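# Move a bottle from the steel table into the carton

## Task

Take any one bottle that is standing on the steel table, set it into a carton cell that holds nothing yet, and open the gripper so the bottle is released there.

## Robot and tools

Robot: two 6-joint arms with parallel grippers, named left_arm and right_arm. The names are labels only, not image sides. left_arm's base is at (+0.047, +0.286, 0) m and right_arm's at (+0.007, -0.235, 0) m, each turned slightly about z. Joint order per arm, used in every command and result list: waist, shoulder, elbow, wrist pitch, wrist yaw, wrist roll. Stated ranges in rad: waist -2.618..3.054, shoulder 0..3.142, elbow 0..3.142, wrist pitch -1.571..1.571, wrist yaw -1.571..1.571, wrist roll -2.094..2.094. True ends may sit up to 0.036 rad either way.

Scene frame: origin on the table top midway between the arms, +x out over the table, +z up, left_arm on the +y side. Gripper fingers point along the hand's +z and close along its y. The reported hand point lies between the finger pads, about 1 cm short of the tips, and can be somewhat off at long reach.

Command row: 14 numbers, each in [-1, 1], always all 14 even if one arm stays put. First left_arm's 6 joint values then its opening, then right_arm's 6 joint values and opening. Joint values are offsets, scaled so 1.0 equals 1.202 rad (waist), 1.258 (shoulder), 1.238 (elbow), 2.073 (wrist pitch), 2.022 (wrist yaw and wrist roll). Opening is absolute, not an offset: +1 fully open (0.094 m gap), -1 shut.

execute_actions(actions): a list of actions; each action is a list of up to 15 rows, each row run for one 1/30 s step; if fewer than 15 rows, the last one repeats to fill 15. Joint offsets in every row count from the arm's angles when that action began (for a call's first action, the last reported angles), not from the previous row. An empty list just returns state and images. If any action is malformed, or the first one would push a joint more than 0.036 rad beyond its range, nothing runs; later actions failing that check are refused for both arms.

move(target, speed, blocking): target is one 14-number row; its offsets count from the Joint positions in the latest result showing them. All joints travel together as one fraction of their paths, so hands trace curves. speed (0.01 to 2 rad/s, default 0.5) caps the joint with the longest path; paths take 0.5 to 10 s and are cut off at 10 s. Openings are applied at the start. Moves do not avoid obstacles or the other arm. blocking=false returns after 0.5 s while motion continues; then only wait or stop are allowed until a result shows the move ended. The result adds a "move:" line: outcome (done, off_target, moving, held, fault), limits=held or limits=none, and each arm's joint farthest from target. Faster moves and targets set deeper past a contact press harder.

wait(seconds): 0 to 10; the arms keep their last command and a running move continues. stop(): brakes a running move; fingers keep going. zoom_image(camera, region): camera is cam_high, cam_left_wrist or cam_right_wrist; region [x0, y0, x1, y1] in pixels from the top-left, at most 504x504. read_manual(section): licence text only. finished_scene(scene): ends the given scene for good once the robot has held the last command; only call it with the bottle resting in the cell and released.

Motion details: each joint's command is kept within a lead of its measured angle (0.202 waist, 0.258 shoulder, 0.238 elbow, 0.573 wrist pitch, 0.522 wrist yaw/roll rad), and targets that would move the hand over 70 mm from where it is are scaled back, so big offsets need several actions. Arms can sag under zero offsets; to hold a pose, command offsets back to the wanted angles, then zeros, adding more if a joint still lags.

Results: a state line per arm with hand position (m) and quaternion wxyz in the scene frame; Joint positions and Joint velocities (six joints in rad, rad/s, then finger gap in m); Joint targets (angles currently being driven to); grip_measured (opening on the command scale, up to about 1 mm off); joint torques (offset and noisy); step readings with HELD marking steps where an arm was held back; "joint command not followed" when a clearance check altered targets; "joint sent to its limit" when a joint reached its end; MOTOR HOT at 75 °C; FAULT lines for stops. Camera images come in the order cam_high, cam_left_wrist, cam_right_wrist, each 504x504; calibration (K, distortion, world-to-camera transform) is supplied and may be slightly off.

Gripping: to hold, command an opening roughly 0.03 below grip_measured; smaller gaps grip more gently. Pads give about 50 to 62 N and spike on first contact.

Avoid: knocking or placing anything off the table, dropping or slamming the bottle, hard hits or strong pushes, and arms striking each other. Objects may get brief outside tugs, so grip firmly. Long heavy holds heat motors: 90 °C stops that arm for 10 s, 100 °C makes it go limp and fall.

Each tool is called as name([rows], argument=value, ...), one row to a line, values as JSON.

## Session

execute_actions(actions=[])

Scene clock: 0.00 s.
left_arm: end_effector_position=(+0.4053, +0.2392, +0.3919) grip_measured=+1.000 end_effector_quat_wxyz=(+0.580, +0.451, +0.481, +0.478) | right_arm: end_effector_position=(+0.5510, -0.5219, +0.2484) grip_measured=+1.000 end_effector_quat_wxyz=(+0.588, +0.755, +0.097, +0.274)
Joint names: [waist, shoulder, elbow, wrist pitch, wrist yaw, wrist roll]
Joint positions: left_arm=[-0.29   0.941  0.81   0.261 -0.132  1.46   0.094] | right_arm=[-0.356  2.11   1.654  0.247  0.697  2.014  0.094]
Joint velocities: left_arm=[ 0.002  0.002 -0.017 -0.007 -0.022 -0.007  0.   ] | right_arm=[-0.017  0.002 -0.007  0.022  0.022  0.022  0.   ]
Joint torques (N m, as the arm reports them, + toward a larger angle): no reading
Joint targets: left_arm=[-0.290 0.934 0.819 0.257 -0.132 1.455] | right_arm=[-0.356 2.098 1.664 0.241 0.701 2.004]
camera_calibration (this result's frames):
cam_left_wrist: T_world_to_cam=[[0.0844876, 0.0934705, -0.992031, 0.333151], [-0.463861, 0.884821, 0.0438637, -0.00886109], [0.88187, 0.456459, 0.118114, -0.389129], [0, 0, 0, 1]] pos_world=[0.310904, 0.154322, 0.376846]
cam_right_wrist: T_world_to_cam=[[0.1922, 0.241579, -0.951156, 0.263913], [0.278578, 0.915924, 0.288923, 0.252037], [0.940985, -0.320502, 0.108742, -0.587182], [0, 0, 0, 1]] pos_world=[0.431594, -0.482795, 0.242054]

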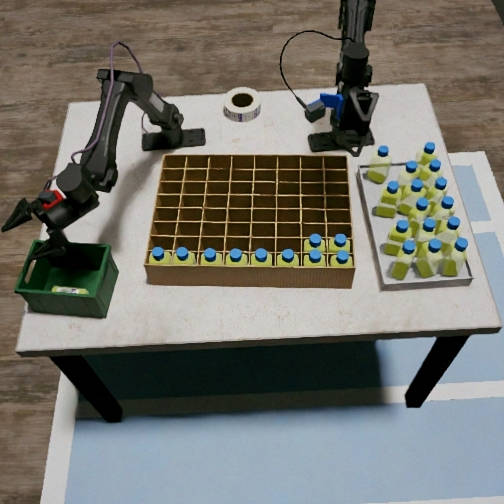

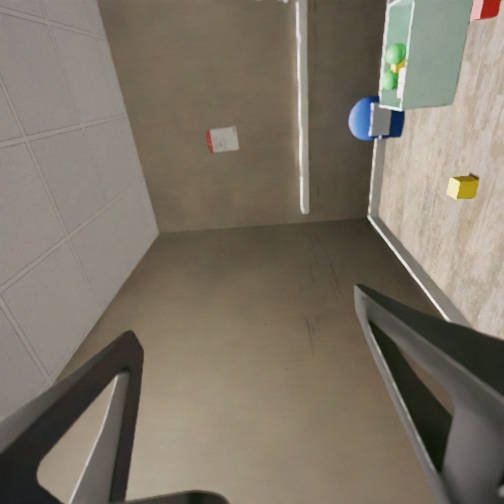

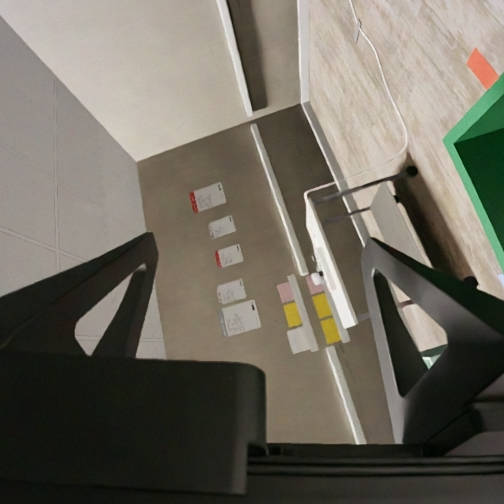

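zoom_image(camera="cam_high", region=[290, 130, 490, 300])

Region (290, 130, 490, 300) of cam_high's 504x504 image, scaled by 2.520, with more detail than that image has; it fills the top 428 rows of this view, and the rest is white.

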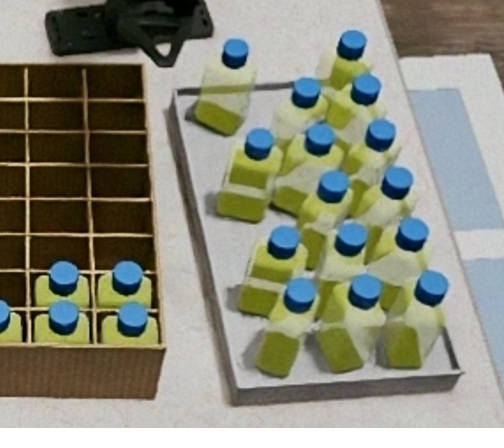

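move(target=[0.391,0.501,0.611,-0.777,0.105,-0.514,0.2,0,0,0,0,0,0,1], speed=1.0)

Scene clock: 3.13 s.
left_arm: end_effector_position=(+0.3555, +0.3575, +0.1937) grip_measured=+0.201 end_effector_quat_wxyz=(+0.110, +0.084, +0.990, +0.004) | right_arm: end_effector_position=(+0.5510, -0.5219, +0.2483) grip_measured=+1.000 end_effector_quat_wxyz=(+0.588, +0.755, +0.096, +0.274)
Joint names: [waist, shoulder, elbow, wrist pitch, wrist yaw, wrist roll]
Joint positions: left_arm=[ 0.171  1.564  1.539 -1.336  0.067  0.426  0.056] | right_arm=[-0.356  2.11   1.654  0.246  0.697  2.016  0.094]
Joint velocities: left_arm=[-0.027  0.002 -0.012  0.081 -0.022 -0.037 -0.001] | right_arm=[ 0.002  0.002 -0.007 -0.051 -0.022  0.007  0.   ]
Joint torques (N m, as the arm reports them, + toward a larger angle): left_arm=[ 0.67 -6.74  9.32  0.65  0.13 -0.07] | right_arm=[  0.   -13.62   6.71   1.9    0.1   -0.04]
Joint targets: left_arm=[0.181 1.571 1.567 -1.349 0.080 0.421] | right_arm=[-0.356 2.110 1.654 0.246 0.697 2.014]
move: off_target (left_arm); limits=none; left_arm: farthest joint: the elbow, 0.028 radians from its target (0.756 radians at the start); right_arm: farthest joint: the wrist roll, 0.002 radians from its target (0.000 radians at the start)
camera_calibration (this result's frames):
cam_left_wrist: T_world_to_cam=[[-0.388825, -0.920995, -0.0241296, 0.473094], [-0.875022, 0.360966, 0.322552, 0.151502], [-0.288359, 0.14653, -0.946244, 0.357196], [0, 0, 0, 1]] pos_world=[0.419519, 0.32869, 0.300543]
cam_right_wrist: T_world_to_cam=[[0.193757, 0.242764, -0.950539, 0.263448], [0.278464, 0.915441, 0.290562, 0.251462], [0.9407, -0.320989, 0.109772, -0.58751], [0, 0, 0, 1]] pos_world=[0.431602, -0.482739, 0.241844]

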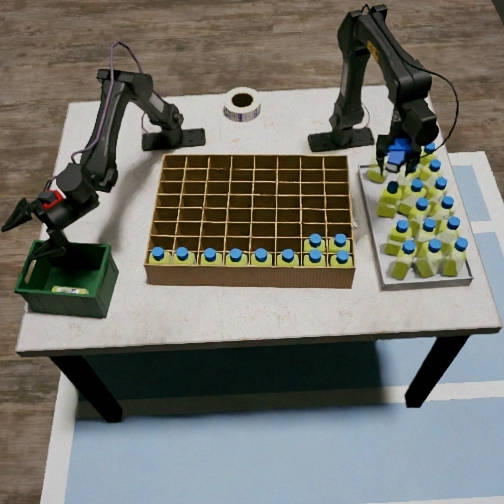

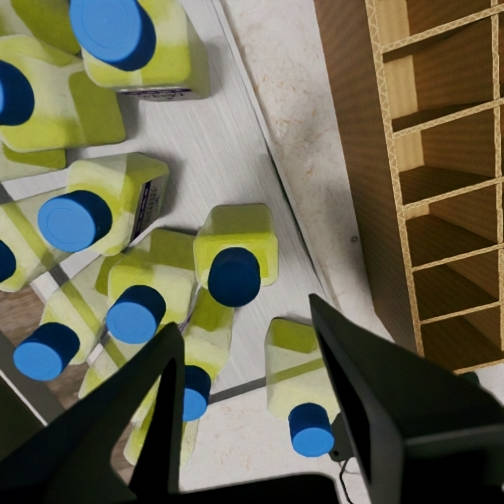

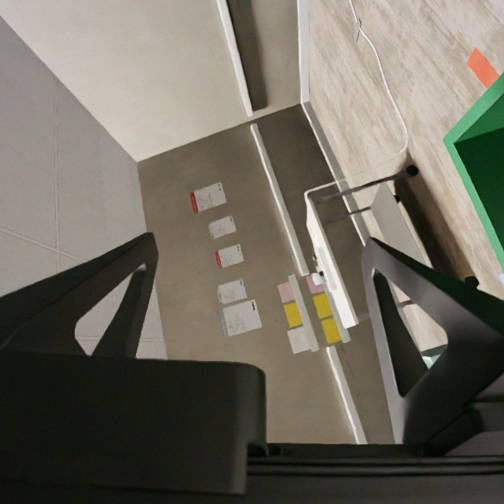

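move(target=[0.059,0.041,-0.074,0.04,0.039,0.148,0.2,0,0,0,0,0,0,1], speed=0.4)

Scene clock: 5.90 s.
left_arm: end_effector_position=(+0.3581, +0.3663, +0.1613) grip_measured=+0.201 end_effector_quat_wxyz=(+0.101, +0.201, +0.974, -0.017) | right_arm: end_effector_position=(+0.5510, -0.5219, +0.2483) grip_measured=+1.000 end_effector_quat_wxyz=(+0.587, +0.755, +0.096, +0.275)
Joint names: [waist, shoulder, elbow, wrist pitch, wrist yaw, wrist roll]
Joint positions: left_arm=[ 0.231  1.609  1.459 -1.262  0.132  0.72   0.056] | right_arm=[-0.356  2.11   1.654  0.246  0.697  2.018  0.094]
Joint velocities: left_arm=[-0.012 -0.022  0.002 -0.051  0.007  0.037 -0.001] | right_arm=[ 0.002 -0.007 -0.007 -0.007 -0.022 -0.11   0.   ]
Joint torques (N m, as the arm reports them, + toward a larger angle): left_arm=[ 0.82 -7.08  5.98  0.79  0.17  0.04] | right_arm=[  0.03 -13.55   6.72   1.91   0.11  -0.03]
Joint targets: left_arm=[0.242 1.616 1.447 -1.253 0.146 0.726] | right_arm=[-0.356 2.110 1.654 0.246 0.697 2.016]
move: done; limits=none; left_arm: farthest joint: the wrist yaw, 0.014 radians from its target (0.078 radians at the start); right_arm: farthest joint: the wrist roll, 0.002 radians from its target (0.000 radians at the start)
camera_calibration (this result's frames):
cam_left_wrist: T_world_to_cam=[[-0.596532, -0.802585, -0.00275814, 0.508985], [-0.758258, 0.562453, 0.329683, 0.0443502], [-0.263048, 0.198758, -0.944088, 0.29746], [0, 0, 0, 1]] pos_world=[0.415501, 0.324436, 0.267611]
cam_right_wrist: T_world_to_cam=[[0.195661, 0.243841, -0.949873, 0.262795], [0.278241, 0.914987, 0.292199, 0.250942], [0.940372, -0.321465, 0.111181, -0.587927], [0, 0, 0, 1]] pos_world=[0.431629, -0.482687, 0.241663]

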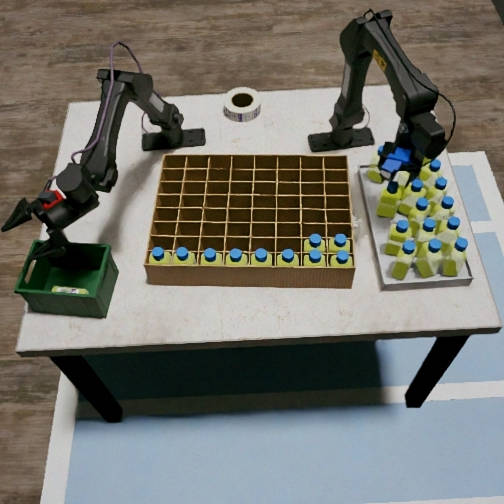

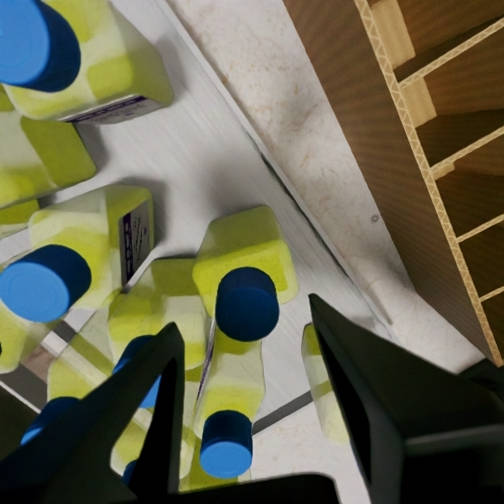

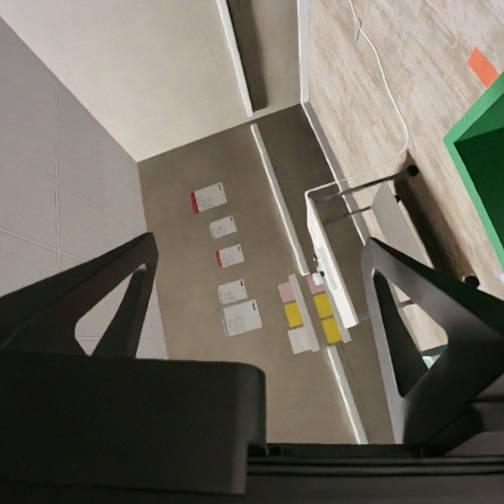

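move(target=[0,0,-0.097,0.053,0,0,0.2,0,0,0,0,0,0,1], speed=0.15)

Scene clock: 7.53 s.
left_arm: end_effector_position=(+0.3575, +0.3661, +0.1338) grip_measured=+0.201 end_effector_quat_wxyz=(+0.098, +0.201, +0.974, -0.019) | right_arm: end_effector_position=(+0.5510, -0.5219, +0.2483) grip_measured=+1.000 end_effector_quat_wxyz=(+0.587, +0.755, +0.095, +0.276)
Joint names: [waist, shoulder, elbow, wrist pitch, wrist yaw, wrist roll]
Joint positions: left_arm=[ 0.231  1.609  1.351 -1.16   0.132  0.721  0.056] | right_arm=[-0.356  2.11   1.654  0.246  0.697  2.021  0.094]
Joint velocities: left_arm=[ 0.007 -0.012 -0.022 -0.037  0.022  0.022  0.   ] | right_arm=[-0.007  0.002  0.007 -0.081  0.037 -0.051  0.   ]
Joint torques (N m, as the arm reports them, + toward a larger angle): left_arm=[-0.08 -7.83  5.9   0.77  0.03 -0.01] | right_arm=[  0.   -13.56   6.7    1.9    0.11  -0.04]
Joint targets: left_arm=[0.231 1.609 1.339 -1.152 0.132 0.720] | right_arm=[-0.356 2.110 1.654 0.246 0.697 2.018]
move: done; limits=none; left_arm: farthest joint: the elbow, 0.012 radians from its target (0.120 radians at the start); right_arm: farthest joint: the wrist roll, 0.003 radians from its target (0.000 radians at the start)
camera_calibration (this result's frames):
cam_left_wrist: T_world_to_cam=[[-0.596832, -0.802362, 0.00280403, 0.507618], [-0.755899, 0.563436, 0.333401, 0.0513263], [-0.269088, 0.196865, -0.942781, 0.274081], [0, 0, 0, 1]] pos_world=[0.415512, 0.324417, 0.239863]
cam_right_wrist: T_world_to_cam=[[0.197564, 0.244916, -0.949202, 0.262141], [0.278014, 0.914532, 0.293835, 0.250423], [0.940041, -0.321943, 0.112588, -0.588344], [0, 0, 0, 1]] pos_world=[0.431656, -0.482636, 0.241483]

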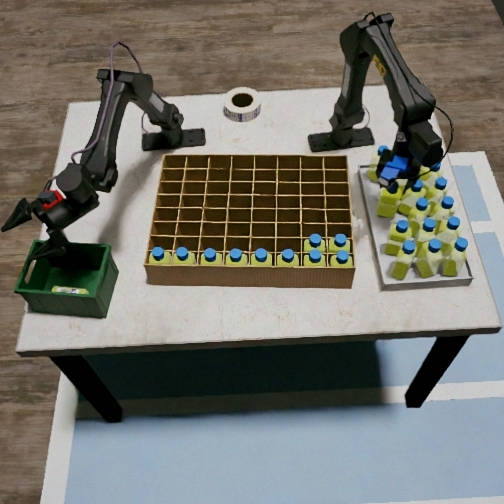

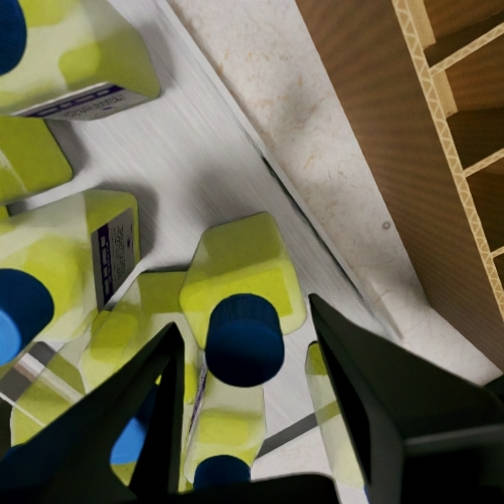

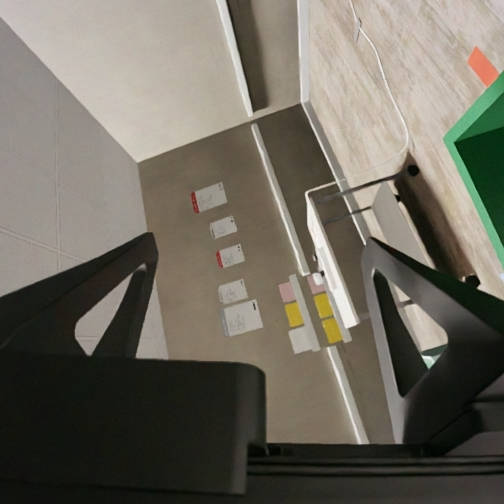

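Consistent; close.

move(target=[0,0,0,0,0,0,-0.48,0,0,0,0,0,0,1])

Scene clock: 8.40 s.
left_arm: end_effector_position=(+0.3594, +0.3665, +0.1383) grip_measured=-0.440 end_effector_quat_wxyz=(+0.106, +0.201, +0.974, -0.016) | right_arm: end_effector_position=(+0.5510, -0.5219, +0.2483) grip_measured=+1.000 end_effector_quat_wxyz=(+0.587, +0.756, +0.094, +0.276)
Joint names: [waist, shoulder, elbow, wrist pitch, wrist yaw, wrist roll]
Joint positions: left_arm=[ 0.231  1.602  1.358 -1.159  0.133  0.72   0.026] | right_arm=[-0.356  2.11   1.654  0.246  0.697  2.023  0.094]
Joint velocities: left_arm=[ 0.012  0.012 -0.002  0.037 -0.037  0.022  0.002] | right_arm=[ 0.002 -0.002 -0.007 -0.022 -0.037  0.022  0.   ]
Joint torques (N m, as the arm reports them, + toward a larger angle): left_arm=[-0.04 -7.08  6.35  0.72  0.01 -0.02] | right_arm=[ -0.03 -13.58   6.7    1.9    0.1   -0.04]
Joint targets: left_arm=[0.231 1.609 1.351 -1.161 0.132 0.721] | right_arm=[-0.356 2.110 1.654 0.246 0.697 2.021]
move: done; limits=none; left_arm: farthest joint: the shoulder, 0.007 radians from its target (0.000 radians at the start); right_arm: farthest joint: the wrist roll, 0.002 radians from its target (0.000 radians at the start)
camera_calibration (this result's frames):
cam_left_wrist: T_world_to_cam=[[-0.596625, -0.802462, -0.00962824, 0.510839], [-0.761107, 0.561993, 0.323851, 0.0548049], [-0.254468, 0.200546, -0.946059, 0.272593], [0, 0, 0, 1]] pos_world=[0.415858, 0.324462, 0.245059]
cam_right_wrist: T_world_to_cam=[[0.199466, 0.245989, -0.948527, 0.261486], [0.277785, 0.914075, 0.29547, 0.249905], [0.939707, -0.322422, 0.113994, -0.588759], [0, 0, 0, 1]] pos_world=[0.431684, -0.482584, 0.241302]

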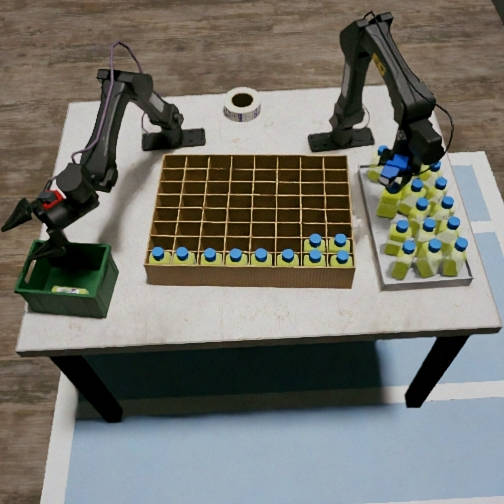

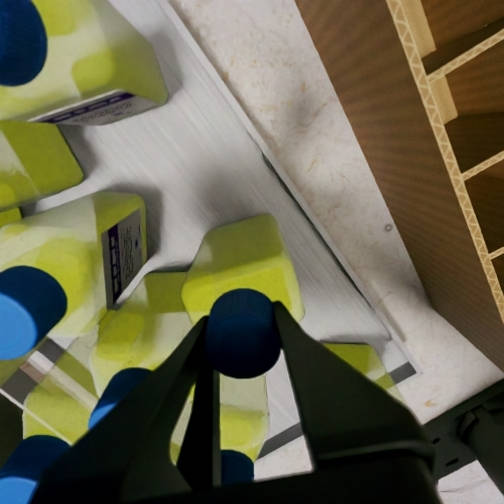

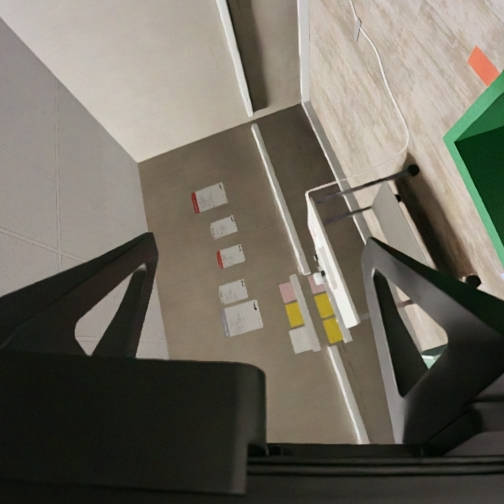

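move(target=[-0.03,0,0.39,-0.198,0,0,-0.48,0,0,0,0,0,0,1], speed=0.35)

Scene clock: 10.57 s.
left_arm: end_effector_position=(+0.3501, +0.3560, +0.2514) grip_measured=-0.440 end_effector_quat_wxyz=(+0.129, +0.214, +0.968, -0.002) | right_arm: end_effector_position=(+0.5510, -0.5219, +0.2483) grip_measured=+1.000 end_effector_quat_wxyz=(+0.586, +0.756, +0.093, +0.277)
Joint names: [waist, shoulder, elbow, wrist pitch, wrist yaw, wrist roll]
Joint positions: left_arm=[ 0.207  1.602  1.811 -1.557  0.13   0.72   0.026] | right_arm=[-0.356  2.11   1.654  0.246  0.697  2.025  0.094]
Joint velocities: left_arm=[-0.007 -0.027 -0.007 -0.066 -0.037 -0.007 -0.   ] | right_arm=[-0.007 -0.007 -0.002  0.022  0.022  0.007  0.   ]
Joint torques (N m, as the arm reports them, + toward a larger angle): left_arm=[-0.93 -7.13  8.95  0.76  0.06  0.  ] | right_arm=[  0.04 -13.58   6.71   1.9    0.1   -0.05]
Joint targets: left_arm=[0.195 1.602 1.841 -1.563 0.133 0.720] | right_arm=[-0.356 2.110 1.654 0.246 0.697 2.023]
joint sent to its limit (left arm) — the command would take the wrist pitch past its lower limit, so that joint was sent only as far as its limit.
move: off_target (left_arm); limits=none; left_arm: farthest joint: the elbow, 0.029 radians from its target (0.483 radians at the start); right_arm: farthest joint: the wrist roll, 0.002 radians from its target (0.000 radians at the start)
camera_calibration (this result's frames):
cam_left_wrist: T_world_to_cam=[[-0.613825, -0.787381, -0.057007, 0.510442], [-0.763715, 0.573985, 0.295433, 0.0207576], [-0.199897, 0.224881, -0.953661, 0.353486], [0, 0, 0, 1]] pos_world=[0.399836, 0.310505, 0.360072]
cam_right_wrist: T_world_to_cam=[[0.201366, 0.247061, -0.947846, 0.260829], [0.277552, 0.913616, 0.297103, 0.249388], [0.93937, -0.322903, 0.115399, -0.589174], [0, 0, 0, 1]] pos_world=[0.431712, -0.482532, 0.241122]

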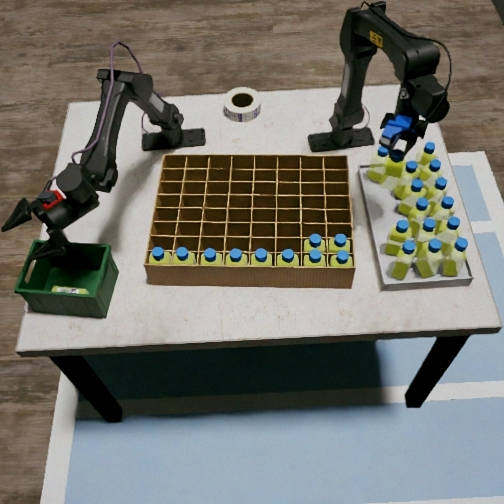

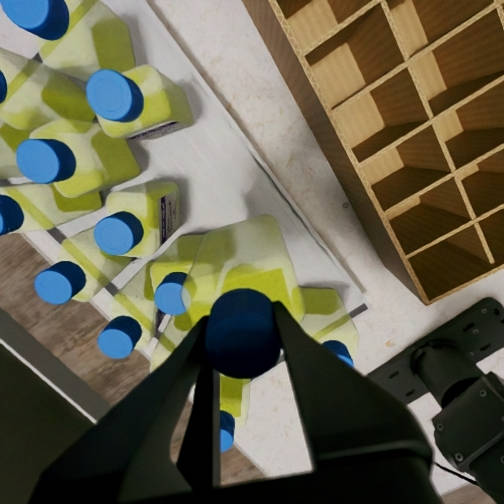

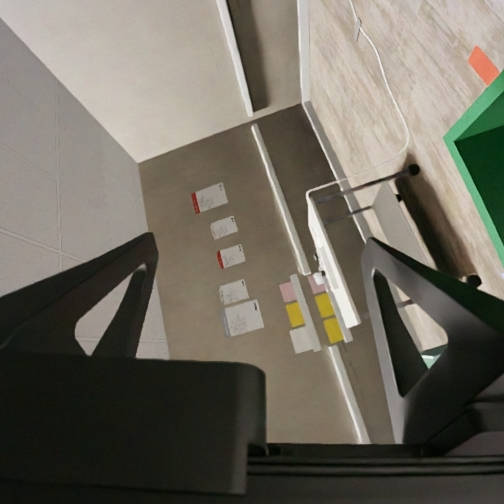

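move(target=[-0.422,-0.089,-0.082,0,-0.07,-0.359,-0.48,0,0,0,0,0,0,1], speed=0.45)

Scene clock: 13.20 s.
left_arm: end_effector_position=(+0.3289, +0.2304, +0.2469) grip_measured=-0.440 end_effector_quat_wxyz=(+0.106, +0.099, +0.989, -0.010) | right_arm: end_effector_position=(+0.5510, -0.5219, +0.2483) grip_measured=+1.000 end_effector_quat_wxyz=(+0.586, +0.756, +0.092, +0.278)
Joint names: [waist, shoulder, elbow, wrist pitch, wrist yaw, wrist roll]
Joint positions: left_arm=[-0.292  1.518  1.718 -1.557 -0.002  0.     0.026] | right_arm=[-0.356  2.11   1.654  0.246  0.697  2.027  0.094]
Joint velocities: left_arm=[-0.012  0.002 -0.002 -0.066 -0.066 -0.022 -0.001] | right_arm=[ 0.007  0.002  0.002  0.007 -0.022 -0.051  0.   ]
Joint torques (N m, as the arm reports them, + toward a larger angle): left_arm=[-0.75 -8.73  5.69  0.81 -0.12 -0.05] | right_arm=[ -0.01 -13.58   6.71   1.91   0.11  -0.03]
Joint targets: left_arm=[-0.301 1.490 1.710 -1.557 -0.011 -0.005] | right_arm=[-0.356 2.110 1.654 0.246 0.697 2.025]
move: off_target (left_arm); limits=none; left_arm: farthest joint: the shoulder, 0.028 radians from its target (0.112 radians at the start); right_arm: farthest joint: the wrist roll, 0.002 radians from its target (0.000 radians at the start)
camera_calibration (this result's frames):
cam_left_wrist: T_world_to_cam=[[-0.418097, -0.908402, 0.000242383, 0.34765], [-0.86006, 0.395933, 0.321768, 0.144226], [-0.29239, 0.134322, -0.946819, 0.422792], [0, 0, 0, 1]] pos_world=[0.393015, 0.201912, 0.353816]
cam_right_wrist: T_world_to_cam=[[0.203266, 0.248131, -0.947161, 0.260171], [0.277315, 0.913155, 0.298736, 0.248872], [0.939031, -0.323385, 0.116803, -0.589587], [0, 0, 0, 1]] pos_world=[0.43174, -0.48248, 0.240942]

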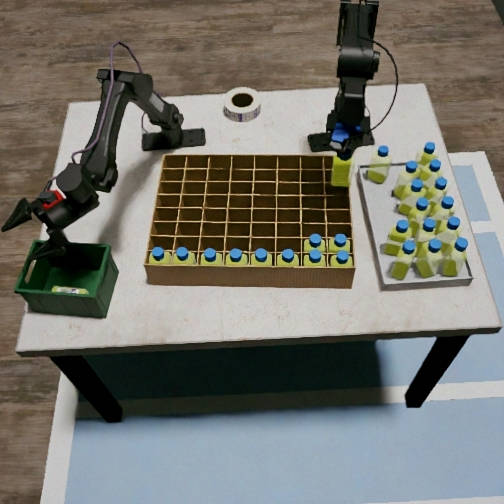

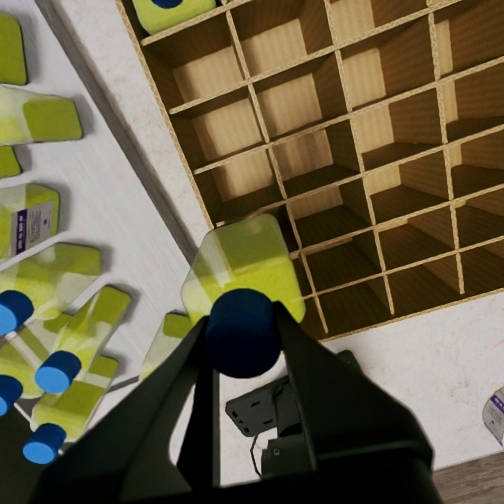

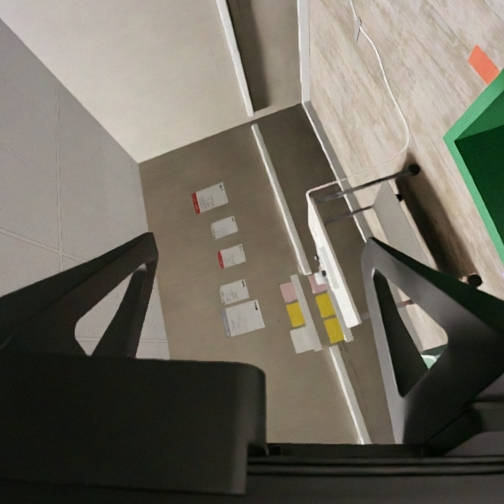

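zoom_image(camera="cam_left_wrist", region=[140, 120, 400, 360])

Region (140, 120, 400, 360) of cam_left_wrist's 504x504 image, scaled by 1.938, with more detail than that image has; it fills the top 465 rows of this view, and the rest is white.

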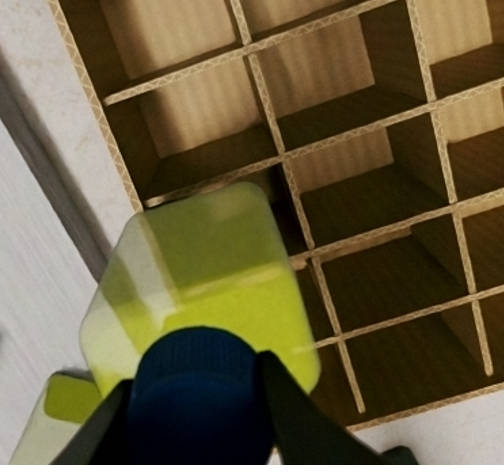

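move(target=[-0.033,-0.051,-0.076,0.031,0,-0.042,-0.48,0,0,0,0,0,0,1], speed=0.15)

zoom_image(camera="cam_left_wrist", region=[140, 120, 400, 360])

Scene clock: 14.83 s.
left_arm: end_effector_position=(+0.3221, +0.2237, +0.2348) grip_measured=-0.440 end_effector_quat_wxyz=(+0.105, +0.073, +0.992, -0.015) | right_arm: end_effector_position=(+0.5510, -0.5219, +0.2483) grip_measured=+1.000 end_effector_quat_wxyz=(+0.586, +0.756, +0.091, +0.278)
Joint names: [waist, shoulder, elbow, wrist pitch, wrist yaw, wrist roll]
Joint positions: left_arm=[-0.32   1.481  1.632 -1.51  -0.002 -0.079  0.026] | right_arm=[-0.356  2.11   1.654  0.246  0.697  2.03   0.094]
Joint velocities: left_arm=[ 0.017 -0.017  0.002  0.066 -0.066 -0.007 -0.   ] | right_arm=[-0.012 -0.002  0.012 -0.066  0.007  0.066  0.   ]
Joint torques (N m, as the arm reports them, + toward a larger angle): left_arm=[-0.95 -8.37  5.92  0.99 -0.05 -0.03] | right_arm=[  0.02 -13.6    6.73   1.9    0.1   -0.03]
Joint targets: left_arm=[-0.331 1.454 1.624 -1.493 -0.002 -0.085] | right_arm=[-0.356 2.110 1.654 0.246 0.697 2.027]
move: off_target (left_arm); limits=none; left_arm: farthest joint: the shoulder, 0.027 radians from its target (0.065 radians at the start); right_arm: farthest joint: the wrist roll, 0.003 radians from its target (0.000 radians at the start)
camera_calibration (this result's frames):
cam_left_wrist: T_world_to_cam=[[-0.372684, -0.92781, 0.0165746, 0.324636], [-0.877156, 0.358054, 0.319992, 0.159323], [-0.302827, 0.104718, -0.947275, 0.420396], [0, 0, 0, 1]] pos_world=[0.388045, 0.200131, 0.341868]
cam_right_wrist: T_world_to_cam=[[0.205165, 0.2492, -0.946471, 0.259511], [0.277076, 0.912693, 0.300368, 0.248358], [0.938688, -0.323869, 0.118206, -0.589999], [0, 0, 0, 1]] pos_world=[0.431769, -0.482427, 0.240762]

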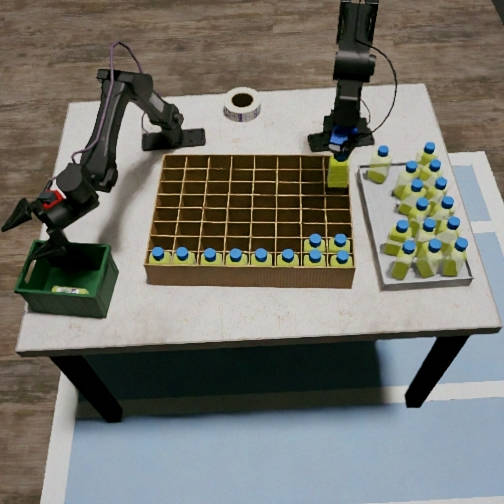

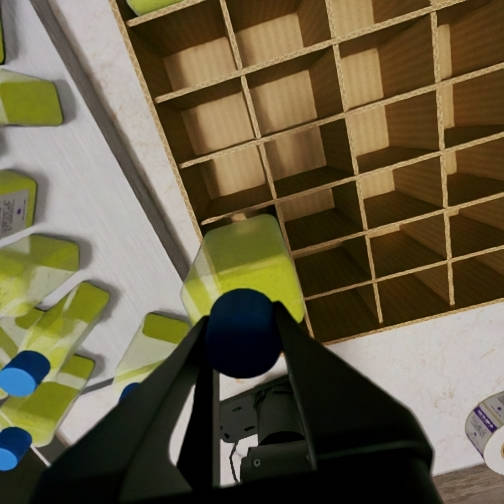

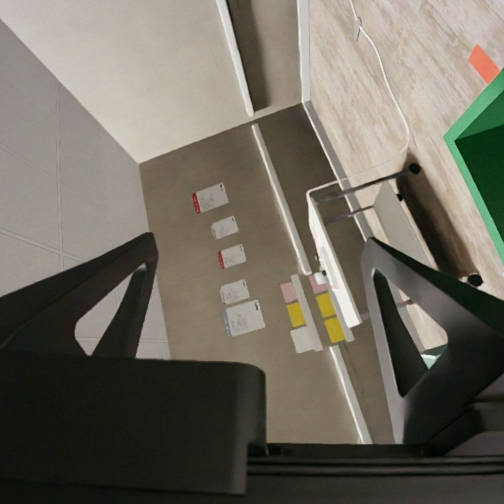

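Region (140, 120, 400, 360) of cam_left_wrist's 504x504 image, scaled by 1.938, with more detail than that image has; it fills the top 465 rows of this view, and the rest is white.

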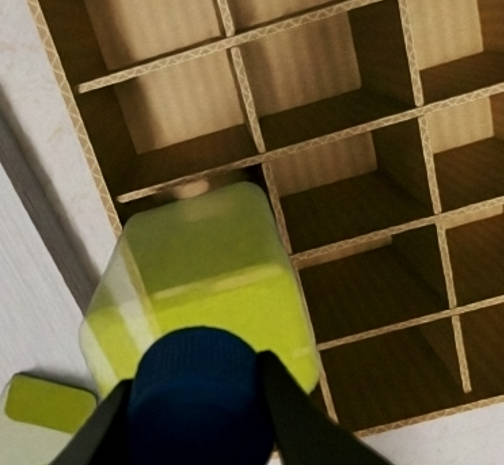

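move(target=[-0.013,-0.051,-0.134,0.068,0,0,-0.48,0,0,0,0,0,0,1], speed=0.1)

zoom_image(camera="cam_left_wrist", region=[140, 120, 400, 360])

Scene clock: 17.20 s.
left_arm: end_effector_position=(+0.3231, +0.2235, +0.2042) grip_measured=-0.440 end_effector_quat_wxyz=(+0.104, +0.073, +0.992, -0.015) | right_arm: end_effector_position=(+0.5510, -0.5219, +0.2483) grip_measured=+1.000 end_effector_quat_wxyz=(+0.585, +0.756, +0.090, +0.279)
Joint names: [waist, shoulder, elbow, wrist pitch, wrist yaw, wrist roll]
Joint positions: left_arm=[-0.32   1.447  1.473 -1.386 -0.002 -0.079  0.026] | right_arm=[-0.356  2.11   1.654  0.246  0.697  2.032  0.094]
Joint velocities: left_arm=[-0.012 -0.007  0.017 -0.022 -0.022 -0.022 -0.001] | right_arm=[-0.002 -0.002  0.012 -0.081  0.051  0.037  0.   ]
Joint torques (N m, as the arm reports them, + toward a larger angle): left_arm=[-1.29 -8.57  6.16  0.99 -0.03  0.  ] | right_arm=[ -0.01 -13.53   6.72   1.9    0.09  -0.05]
Joint targets: left_arm=[-0.335 1.417 1.466 -1.369 -0.002 -0.079] | right_arm=[-0.356 2.110 1.654 0.246 0.697 2.030]
move: off_target (left_arm); limits=none; left_arm: farthest joint: the shoulder, 0.030 radians from its target (0.064 radians at the start); right_arm: farthest joint: the wrist roll, 0.002 radians from its target (0.000 radians at the start)
camera_calibration (this result's frames):
cam_left_wrist: T_world_to_cam=[[-0.372325, -0.927951, 0.016771, 0.325164], [-0.877046, 0.357696, 0.320693, 0.169913], [-0.303586, 0.104693, -0.947035, 0.39184], [0, 0, 0, 1]] pos_world=[0.389046, 0.199935, 0.311142]
cam_right_wrist: T_world_to_cam=[[0.207063, 0.250267, -0.945775, 0.258849], [0.276833, 0.912228, 0.301999, 0.247844], [0.938343, -0.324355, 0.119607, -0.59041], [0, 0, 0, 1]] pos_world=[0.431798, -0.482374, 0.240582]

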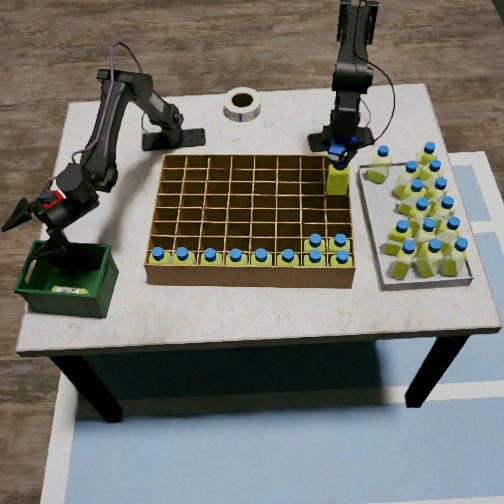

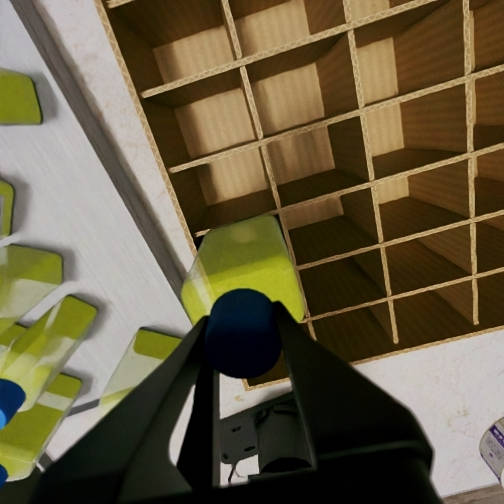

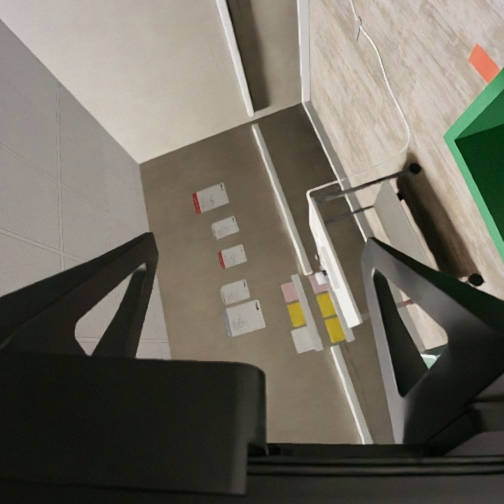

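Region (140, 120, 400, 360) of cam_left_wrist's 504x504 image, scaled by 1.938, with more detail than that image has; it fills the top 465 rows of this view, and the rest is white.

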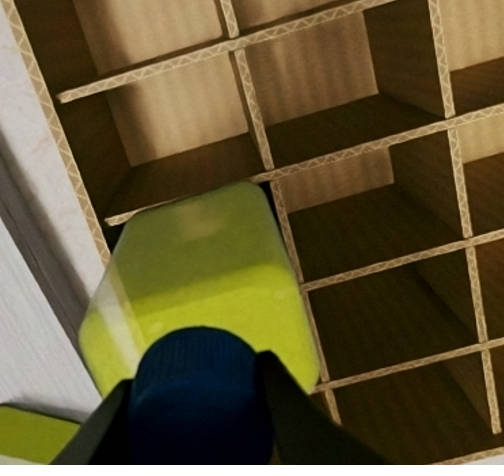

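move(target=[0,-0.053,-0.144,0.074,0,0,-0.48,0,0,0,0,0,0,1], speed=0.12)

Scene clock: 19.20 s.
left_arm: end_effector_position=(+0.3175, +0.2247, +0.1990) grip_measured=-0.440 end_effector_quat_wxyz=(+0.141, +0.073, +0.987, -0.021) | right_arm: end_effector_position=(+0.5510, -0.5219, +0.2483) grip_measured=+1.000 end_effector_quat_wxyz=(+0.585, +0.756, +0.089, +0.280)
Joint names: [waist, shoulder, elbow, wrist pitch, wrist yaw, wrist roll]
Joint positions: left_arm=[-0.32   1.351  1.356 -1.29  -0.002 -0.079  0.026] | right_arm=[-0.356  2.11   1.654  0.246  0.697  2.034  0.094]
Joint velocities: left_arm=[ 0.007 -0.002  0.007  0.007  0.022 -0.051 -0.001] | right_arm=[ 0.007 -0.002  0.012  0.037  0.051 -0.051  0.   ]
Joint torques (N m, as the arm reports them, + toward a larger angle): left_arm=[-0.03 -2.5   1.84  1.57 -0.04 -0.01] | right_arm=[  0.03 -13.56   6.7    1.9    0.09  -0.04]
Joint targets: left_arm=[-0.320 1.380 1.295 -1.233 -0.002 -0.079] | right_arm=[-0.356 2.110 1.654 0.246 0.697 2.032]
move: off_target (left_arm); limits=none; left_arm: farthest joint: the elbow, 0.061 radians from its target (0.179 radians at the start); right_arm: farthest joint: the wrist roll, 0.002 radians from its target (0.000 radians at the start)
camera_calibration (this result's frames):
cam_left_wrist: T_world_to_cam=[[-0.373124, -0.927766, 0.00535934, 0.326865], [-0.897654, 0.362461, 0.250676, 0.185708], [-0.234512, 0.0887225, -0.968056, 0.370933], [0, 0, 0, 1]] pos_world=[0.375651, 0.203033, 0.310779]
cam_right_wrist: T_world_to_cam=[[0.208961, 0.251333, -0.945075, 0.258187], [0.276587, 0.911762, 0.303628, 0.247331], [0.937995, -0.324842, 0.121007, -0.59082], [0, 0, 0, 1]] pos_world=[0.431827, -0.482322, 0.240402]

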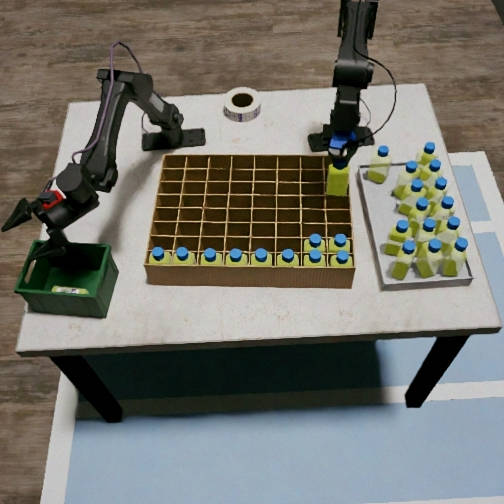

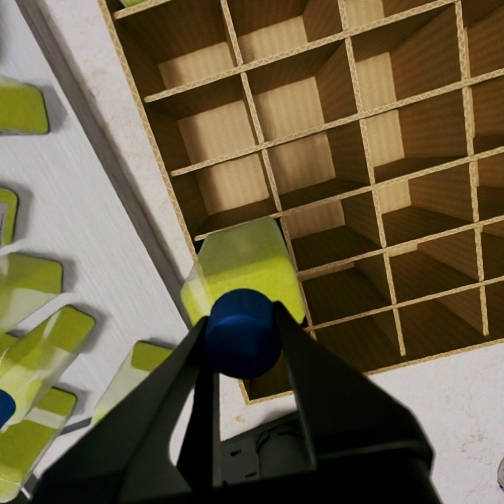

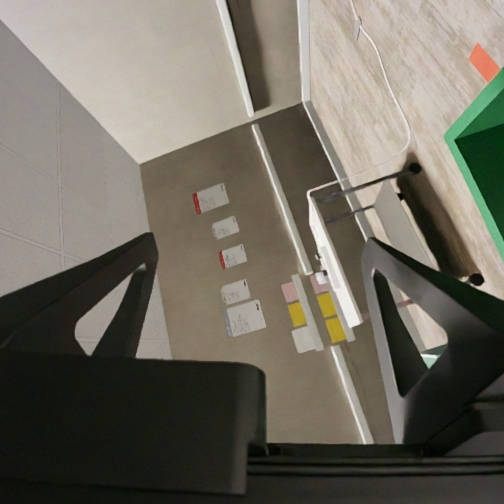

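move(target=[0,0.064,0.123,-0.06,0,0,-0.48,0,0,0,0,0,0,1], speed=0.15)

zoom_image(camera="cam_left_wrist", region=[140, 120, 400, 360])

Scene clock: 20.93 s.
left_arm: end_effector_position=(+0.3160, +0.2251, +0.2085) grip_measured=-0.440 end_effector_quat_wxyz=(+0.104, +0.073, +0.992, -0.015) | right_arm: end_effector_position=(+0.5510, -0.5219, +0.2483) grip_measured=+1.000 end_effector_quat_wxyz=(+0.585, +0.756, +0.089, +0.280)
Joint names: [waist, shoulder, elbow, wrist pitch, wrist yaw, wrist roll]
Joint positions: left_arm=[-0.32   1.426  1.474 -1.409 -0.002 -0.079  0.026] | right_arm=[-0.356  2.11   1.654  0.246  0.697  2.036  0.094]
Joint velocities: left_arm=[ 0.007 -0.007  0.002  0.051  0.022 -0.022 -0.001] | right_arm=[ 0.007 -0.012 -0.002  0.066 -0.022  0.007  0.   ]
Joint torques (N m, as the arm reports them, + toward a larger angle): left_arm=[-0.07 -5.15  9.69  0.75 -0.04 -0.02] | right_arm=[  0.05 -13.57   6.73   1.9    0.1   -0.05]
Joint targets: left_arm=[-0.320 1.432 1.508 -1.415 -0.002 -0.079] | right_arm=[-0.356 2.110 1.654 0.246 0.697 2.034]
move: off_target (left_arm); limits=none; left_arm: farthest joint: the elbow, 0.034 radians from its target (0.153 radians at the start); right_arm: farthest joint: the wrist roll, 0.002 radians from its target (0.000 radians at the start)
camera_calibration (this result's frames):
cam_left_wrist: T_world_to_cam=[[-0.3723, -0.927957, 0.0170056, 0.323922], [-0.876568, 0.357586, 0.322119, 0.16132], [-0.304994, 0.105019, -0.946546, 0.393941], [0, 0, 0, 1]] pos_world=[0.382154, 0.201529, 0.315411]
cam_right_wrist: T_world_to_cam=[[0.210541, 0.25222, -0.944488, 0.257633], [0.27638, 0.911371, 0.304986, 0.246905], [0.937703, -0.325249, 0.122172, -0.591161], [0, 0, 0, 1]] pos_world=[0.431852, -0.482277, 0.240252]

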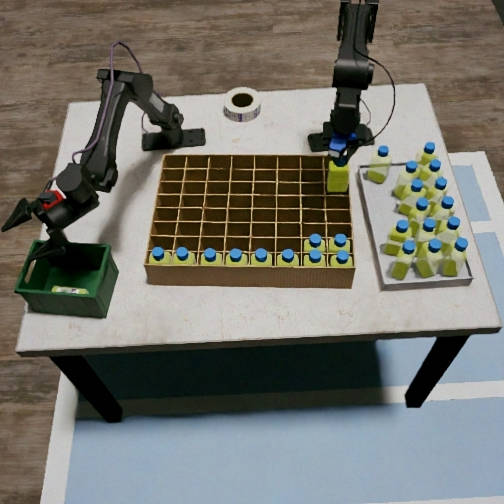

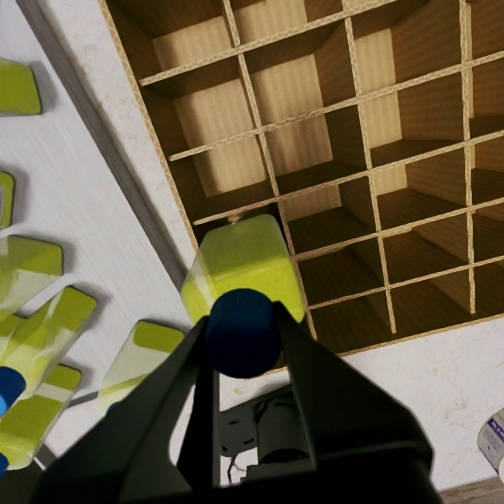

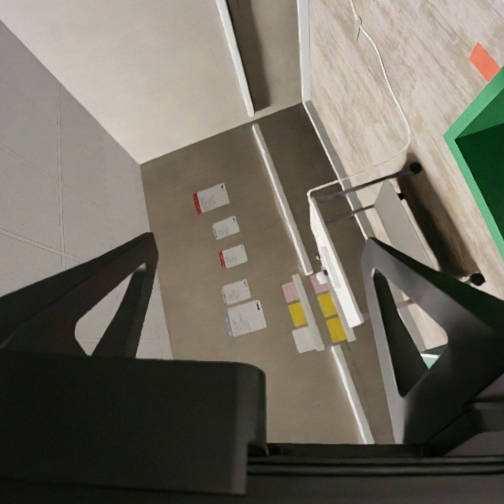

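Region (140, 120, 400, 360) of cam_left_wrist's 504x504 image, scaled by 1.938, with more detail than that image has; it fills the top 465 rows of this view, and the rest is white.

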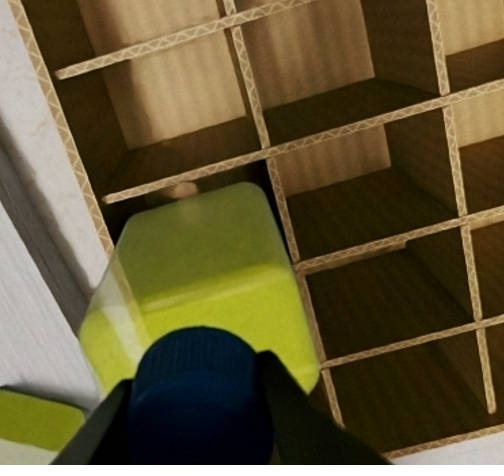

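move(target=[0,-0.029,-0.074,0.047,0,0,-0.48,0,0,0,0,0,0,1], speed=0.07)

zoom_image(camera="cam_left_wrist", region=[140, 120, 400, 360])

Scene clock: 23.00 s.
left_arm: end_effector_position=(+0.3201, +0.2242, +0.1875) grip_measured=-0.440 end_effector_quat_wxyz=(+0.102, +0.073, +0.992, -0.014) | right_arm: end_effector_position=(+0.5510, -0.5219, +0.2483) grip_measured=+1.000 end_effector_quat_wxyz=(+0.584, +0.756, +0.088, +0.281)
Joint names: [waist, shoulder, elbow, wrist pitch, wrist yaw, wrist roll]
Joint positions: left_arm=[-0.32   1.426  1.389 -1.328 -0.002 -0.079  0.026] | right_arm=[-0.356  2.11   1.654  0.246  0.697  2.038  0.094]
Joint velocities: left_arm=[ 0.007 -0.002  0.012  0.022 -0.022  0.007  0.   ] | right_arm=[-0.002 -0.002  0.007 -0.051 -0.051 -0.051  0.   ]
Joint torques (N m, as the arm reports them, + toward a larger angle): left_arm=[ 0.   -8.94  6.34  0.98 -0.03  0.  ] | right_arm=[ -0.01 -13.56   6.77   1.91   0.1   -0.04]
Joint targets: left_arm=[-0.320 1.390 1.383 -1.311 -0.002 -0.079] | right_arm=[-0.356 2.110 1.654 0.246 0.697 2.036]
move: off_target (left_arm); limits=none; left_arm: farthest joint: the shoulder, 0.037 radians from its target (0.037 radians at the start); right_arm: farthest joint: the wrist roll, 0.002 radians from its target (0.000 radians at the start)
camera_calibration (this result's frames):
cam_left_wrist: T_world_to_cam=[[-0.372229, -0.927973, 0.0176504, 0.324785], [-0.875243, 0.35728, 0.326038, 0.170924], [-0.308861, 0.105913, -0.945192, 0.376174], [0, 0, 0, 1]] pos_world=[0.38668, 0.200482, 0.294096]
cam_right_wrist: T_world_to_cam=[[0.212436, 0.253283, -0.943779, 0.256967], [0.276128, 0.910902, 0.306614, 0.246395], [0.93735, -0.325739, 0.12357, -0.59157], [0, 0, 0, 1]] pos_world=[0.431882, -0.482224, 0.240073]

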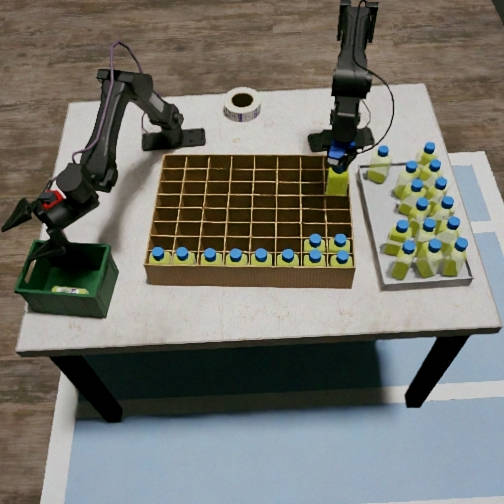

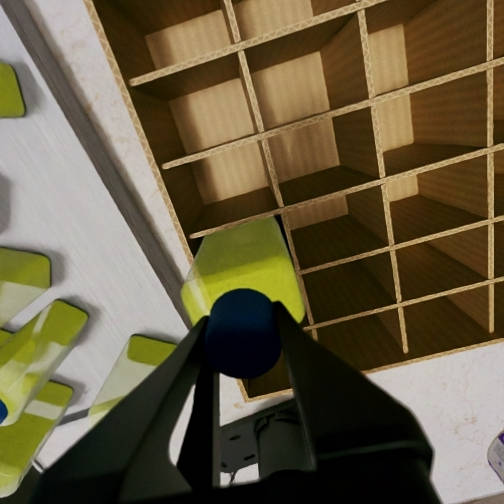

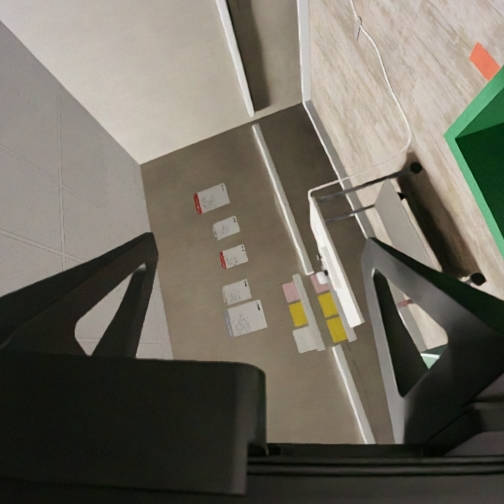

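Region (140, 120, 400, 360) of cam_left_wrist's 504x504 image, scaled by 1.938, with more detail than that image has; it fills the top 465 rows of this view, and the rest is white.

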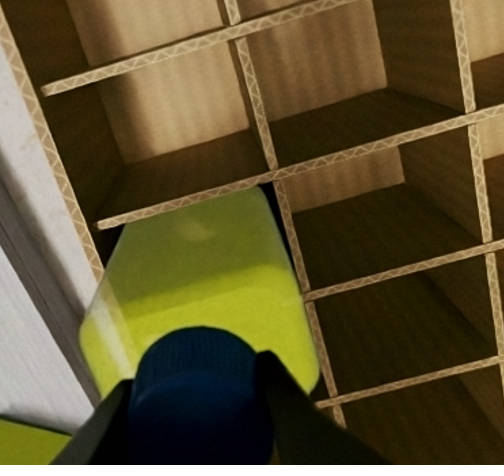

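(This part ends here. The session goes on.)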